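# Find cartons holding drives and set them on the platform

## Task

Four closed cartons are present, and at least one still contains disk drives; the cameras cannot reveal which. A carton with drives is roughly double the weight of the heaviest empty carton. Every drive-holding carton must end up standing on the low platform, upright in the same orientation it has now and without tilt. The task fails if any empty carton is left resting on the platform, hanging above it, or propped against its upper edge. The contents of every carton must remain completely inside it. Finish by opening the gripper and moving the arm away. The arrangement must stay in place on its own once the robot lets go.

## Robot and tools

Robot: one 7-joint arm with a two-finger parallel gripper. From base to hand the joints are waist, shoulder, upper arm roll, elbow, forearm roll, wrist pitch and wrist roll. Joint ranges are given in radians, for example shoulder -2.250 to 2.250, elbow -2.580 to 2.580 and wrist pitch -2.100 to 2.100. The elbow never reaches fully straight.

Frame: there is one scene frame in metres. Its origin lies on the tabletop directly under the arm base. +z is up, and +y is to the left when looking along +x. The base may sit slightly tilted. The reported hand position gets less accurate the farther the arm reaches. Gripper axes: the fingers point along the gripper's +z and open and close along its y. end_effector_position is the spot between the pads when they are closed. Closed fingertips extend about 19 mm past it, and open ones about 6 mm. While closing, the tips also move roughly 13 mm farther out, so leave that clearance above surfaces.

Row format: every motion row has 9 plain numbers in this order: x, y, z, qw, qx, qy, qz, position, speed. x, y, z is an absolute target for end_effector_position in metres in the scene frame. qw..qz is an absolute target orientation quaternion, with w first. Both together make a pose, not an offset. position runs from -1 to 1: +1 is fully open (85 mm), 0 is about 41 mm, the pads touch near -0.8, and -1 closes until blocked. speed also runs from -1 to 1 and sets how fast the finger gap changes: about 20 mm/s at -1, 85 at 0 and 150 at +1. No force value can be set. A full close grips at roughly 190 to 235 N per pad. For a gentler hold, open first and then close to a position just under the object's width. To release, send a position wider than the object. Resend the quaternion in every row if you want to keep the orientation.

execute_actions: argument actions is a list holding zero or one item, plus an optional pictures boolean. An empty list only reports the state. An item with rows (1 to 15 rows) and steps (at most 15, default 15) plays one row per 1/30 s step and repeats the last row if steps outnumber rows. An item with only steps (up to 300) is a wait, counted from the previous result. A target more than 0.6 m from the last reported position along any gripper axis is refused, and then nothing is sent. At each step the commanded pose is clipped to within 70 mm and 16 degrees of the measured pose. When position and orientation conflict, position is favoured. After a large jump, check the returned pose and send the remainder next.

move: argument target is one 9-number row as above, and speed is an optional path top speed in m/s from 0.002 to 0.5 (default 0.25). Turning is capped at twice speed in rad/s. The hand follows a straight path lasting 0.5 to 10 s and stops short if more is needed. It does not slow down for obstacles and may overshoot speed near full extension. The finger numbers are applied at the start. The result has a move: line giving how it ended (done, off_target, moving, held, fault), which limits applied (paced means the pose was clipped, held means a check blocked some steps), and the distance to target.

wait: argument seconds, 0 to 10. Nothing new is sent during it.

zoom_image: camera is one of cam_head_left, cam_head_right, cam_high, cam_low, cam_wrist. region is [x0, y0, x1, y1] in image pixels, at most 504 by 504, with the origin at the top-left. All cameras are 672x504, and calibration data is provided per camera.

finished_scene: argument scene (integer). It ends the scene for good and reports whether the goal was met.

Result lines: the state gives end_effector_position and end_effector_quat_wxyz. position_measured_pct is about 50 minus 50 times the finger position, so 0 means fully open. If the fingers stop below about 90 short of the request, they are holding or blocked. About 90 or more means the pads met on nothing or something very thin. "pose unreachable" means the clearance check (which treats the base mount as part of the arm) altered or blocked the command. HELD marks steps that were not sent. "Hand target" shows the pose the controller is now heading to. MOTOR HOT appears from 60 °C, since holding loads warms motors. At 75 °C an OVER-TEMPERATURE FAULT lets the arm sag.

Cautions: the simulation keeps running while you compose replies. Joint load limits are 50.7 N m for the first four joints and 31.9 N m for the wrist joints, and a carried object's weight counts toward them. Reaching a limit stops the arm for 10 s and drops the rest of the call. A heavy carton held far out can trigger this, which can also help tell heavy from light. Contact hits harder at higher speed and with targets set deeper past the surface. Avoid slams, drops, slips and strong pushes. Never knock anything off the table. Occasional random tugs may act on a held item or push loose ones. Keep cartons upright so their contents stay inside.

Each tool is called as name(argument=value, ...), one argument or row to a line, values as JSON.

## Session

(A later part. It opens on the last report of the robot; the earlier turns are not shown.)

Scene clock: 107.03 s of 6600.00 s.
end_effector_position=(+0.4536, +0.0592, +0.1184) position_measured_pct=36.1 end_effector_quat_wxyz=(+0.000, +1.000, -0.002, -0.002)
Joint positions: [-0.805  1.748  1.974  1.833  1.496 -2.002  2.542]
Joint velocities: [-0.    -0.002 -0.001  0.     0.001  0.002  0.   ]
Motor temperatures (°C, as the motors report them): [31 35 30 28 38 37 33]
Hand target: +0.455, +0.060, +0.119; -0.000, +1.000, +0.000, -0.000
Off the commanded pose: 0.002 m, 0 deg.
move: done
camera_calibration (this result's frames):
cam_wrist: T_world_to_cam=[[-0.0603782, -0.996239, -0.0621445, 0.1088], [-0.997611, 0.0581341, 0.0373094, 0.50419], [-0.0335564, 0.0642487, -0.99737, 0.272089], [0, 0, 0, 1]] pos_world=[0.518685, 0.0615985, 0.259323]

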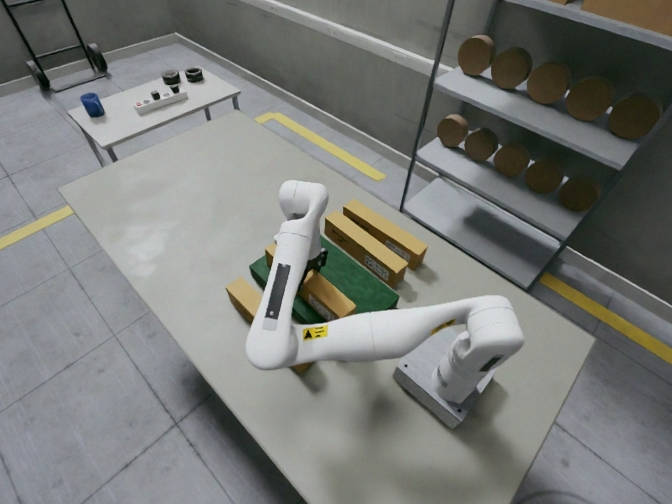

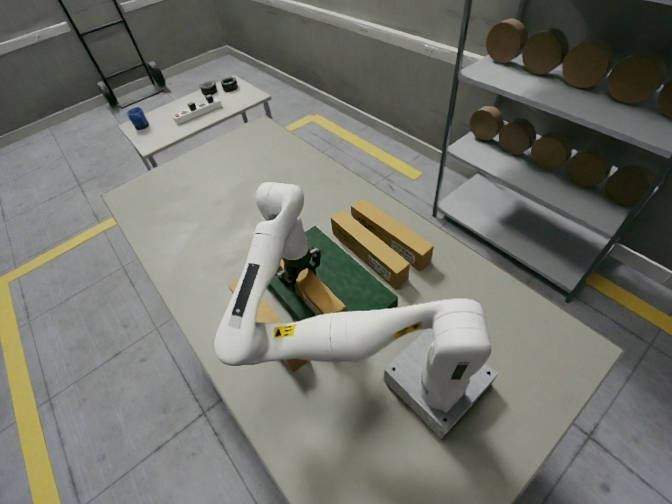

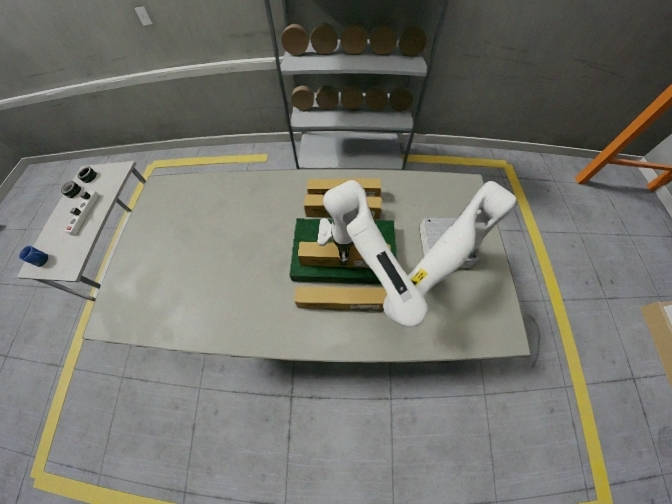

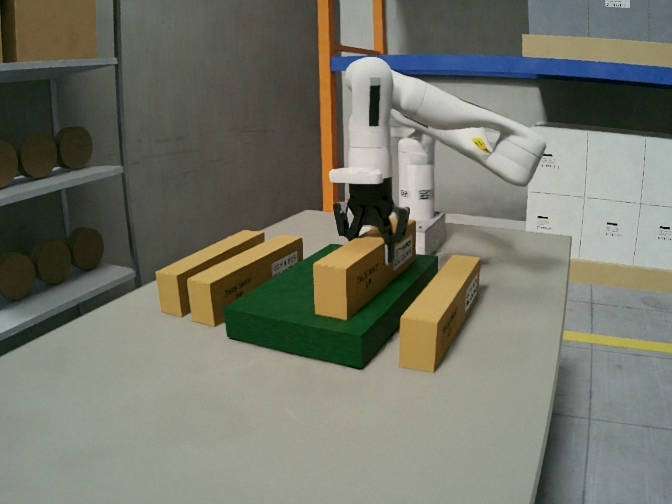

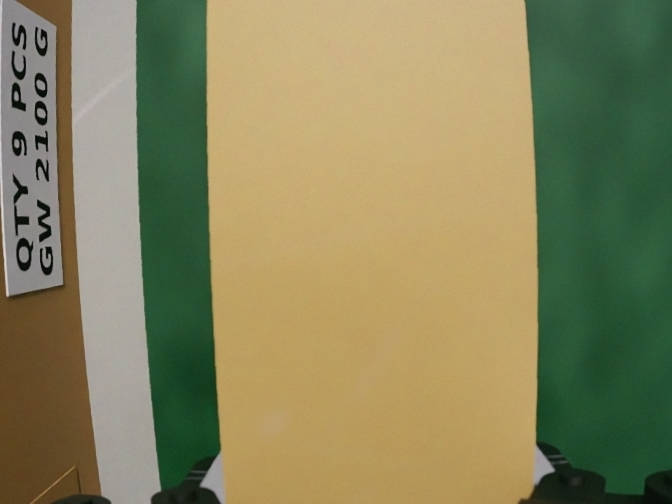

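execute_actions(
  actions=[
    {"rows":[[0.454,0.06,0.119,0,1,0,0,0.8,0]],"steps":10},
  ],
  pictures=false,
)

move(
  target=[0.454,0.06,0.27,0,1,0,0,0.8,0],
  speed=0.2,
)

Scene clock: 112.60 s of 6600.00 s.
end_effector_position=(+0.4540, +0.0599, +0.1189) position_measured_pct=14.3 end_effector_quat_wxyz=(+0.000, +1.000, -0.000, -0.000)
Joint positions: [-0.806  1.747  1.975  1.835  1.494 -2.002  2.544]
Joint velocities: [ 0.    -0.001  0.003 -0.    -0.    -0.001  0.   ]
Motor temperatures (°C, as the motors report them): [31 35 30 28 38 37 33]
Hand target: +0.454, +0.060, +0.119; -0.000, +1.000, -0.000, -0.000
Off the commanded pose: 0.000 m, 0 deg.
Steps of this call (steps 1 to 90: nothing new was sent; then 2.23 s passed at rest; steps 91 to 100: all 10 steps of this action). Readings (end_effector_position | what the end effector reports):
91: (+0.4535, +0.0592, +0.1184) | position_measured_pct=36.1
92: (+0.4535, +0.0592, +0.1180) | position_measured_pct=35.7
94: (+0.4536, +0.0595, +0.1182) | position_measured_pct=31.3
98: (+0.4539, +0.0598, +0.1189) | position_measured_pct=19.8
100: the state above

Scene clock: 114.07 s of 6600.00 s.
end_effector_position=(+0.4537, +0.0596, +0.2697) position_measured_pct=9.9 end_effector_quat_wxyz=(+0.001, +1.000, -0.000, -0.000)
Joint positions: [-0.769  1.451  2.122  1.666  1.768 -2.099  2.555]
Joint velocities: [-0.    -0.012 -0.001 -0.002  0.     0.    -0.002]
Motor temperatures (°C, as the motors report them): [31 35 30 28 38 37 33]
Hand target: +0.454, +0.060, +0.270; +0.000, +1.000, -0.000, +0.000
Off the commanded pose: 0.001 m, 0 deg.
joint sent to its limit — the command would take joint 6 (wrist pitch) past its lower limit, so that joint was sent only as far as its limit.
move: done
camera_calibration (this result's frames):
cam_wrist: T_world_to_cam=[[-0.0573147, -0.99646, -0.06151, 0.11704], [-0.997876, 0.0552672, 0.0344905, 0.499692], [-0.0309689, 0.0633562, -0.99751, 0.421905], [0, 0, 0, 1]] pos_world=[0.518405, 0.0622787, 0.410819]

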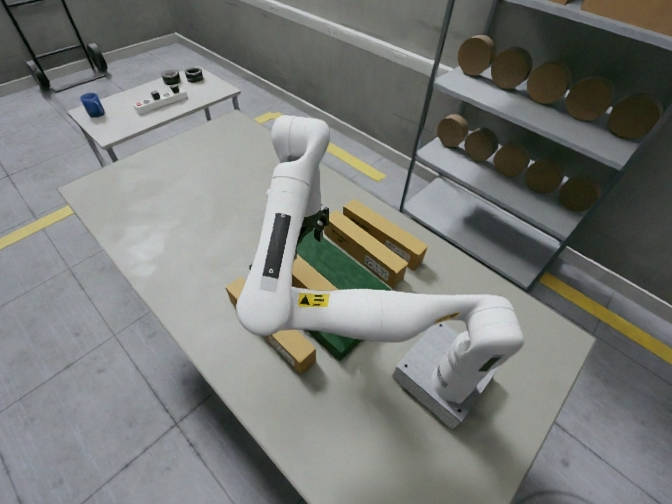

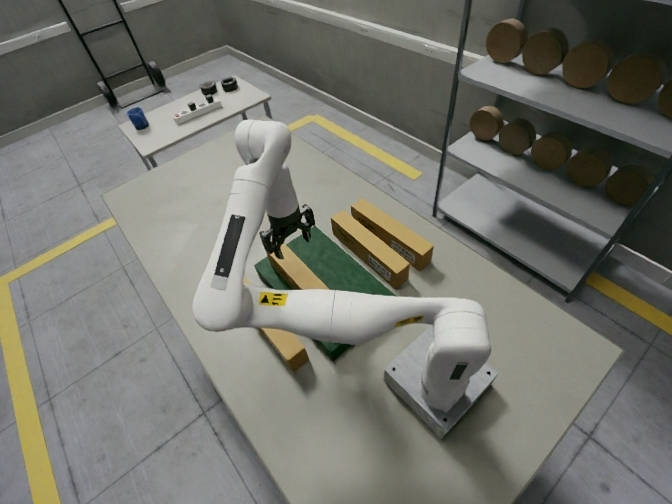

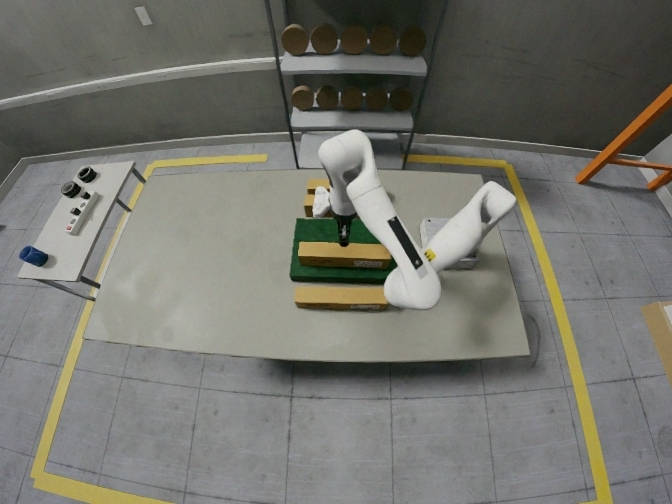

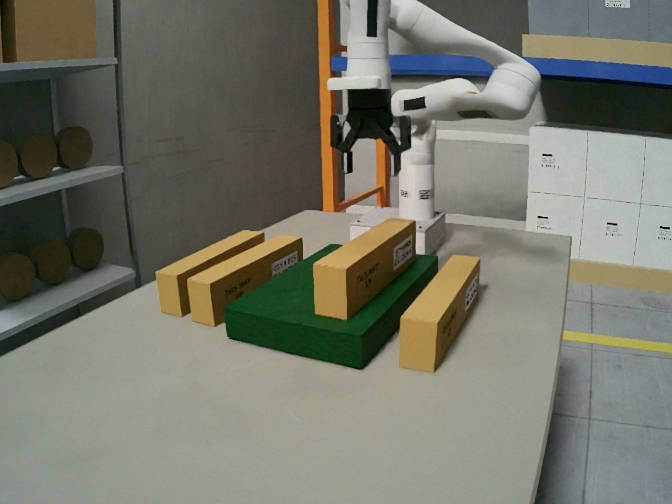

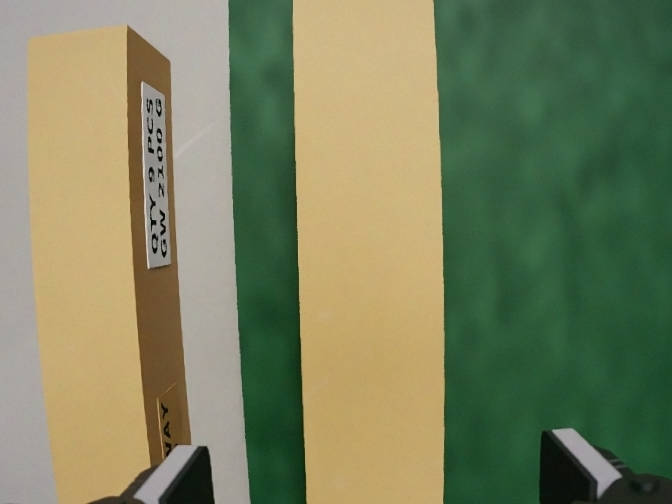

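finished_scene(
  scene=2,
)

The scene is finished: the task was done.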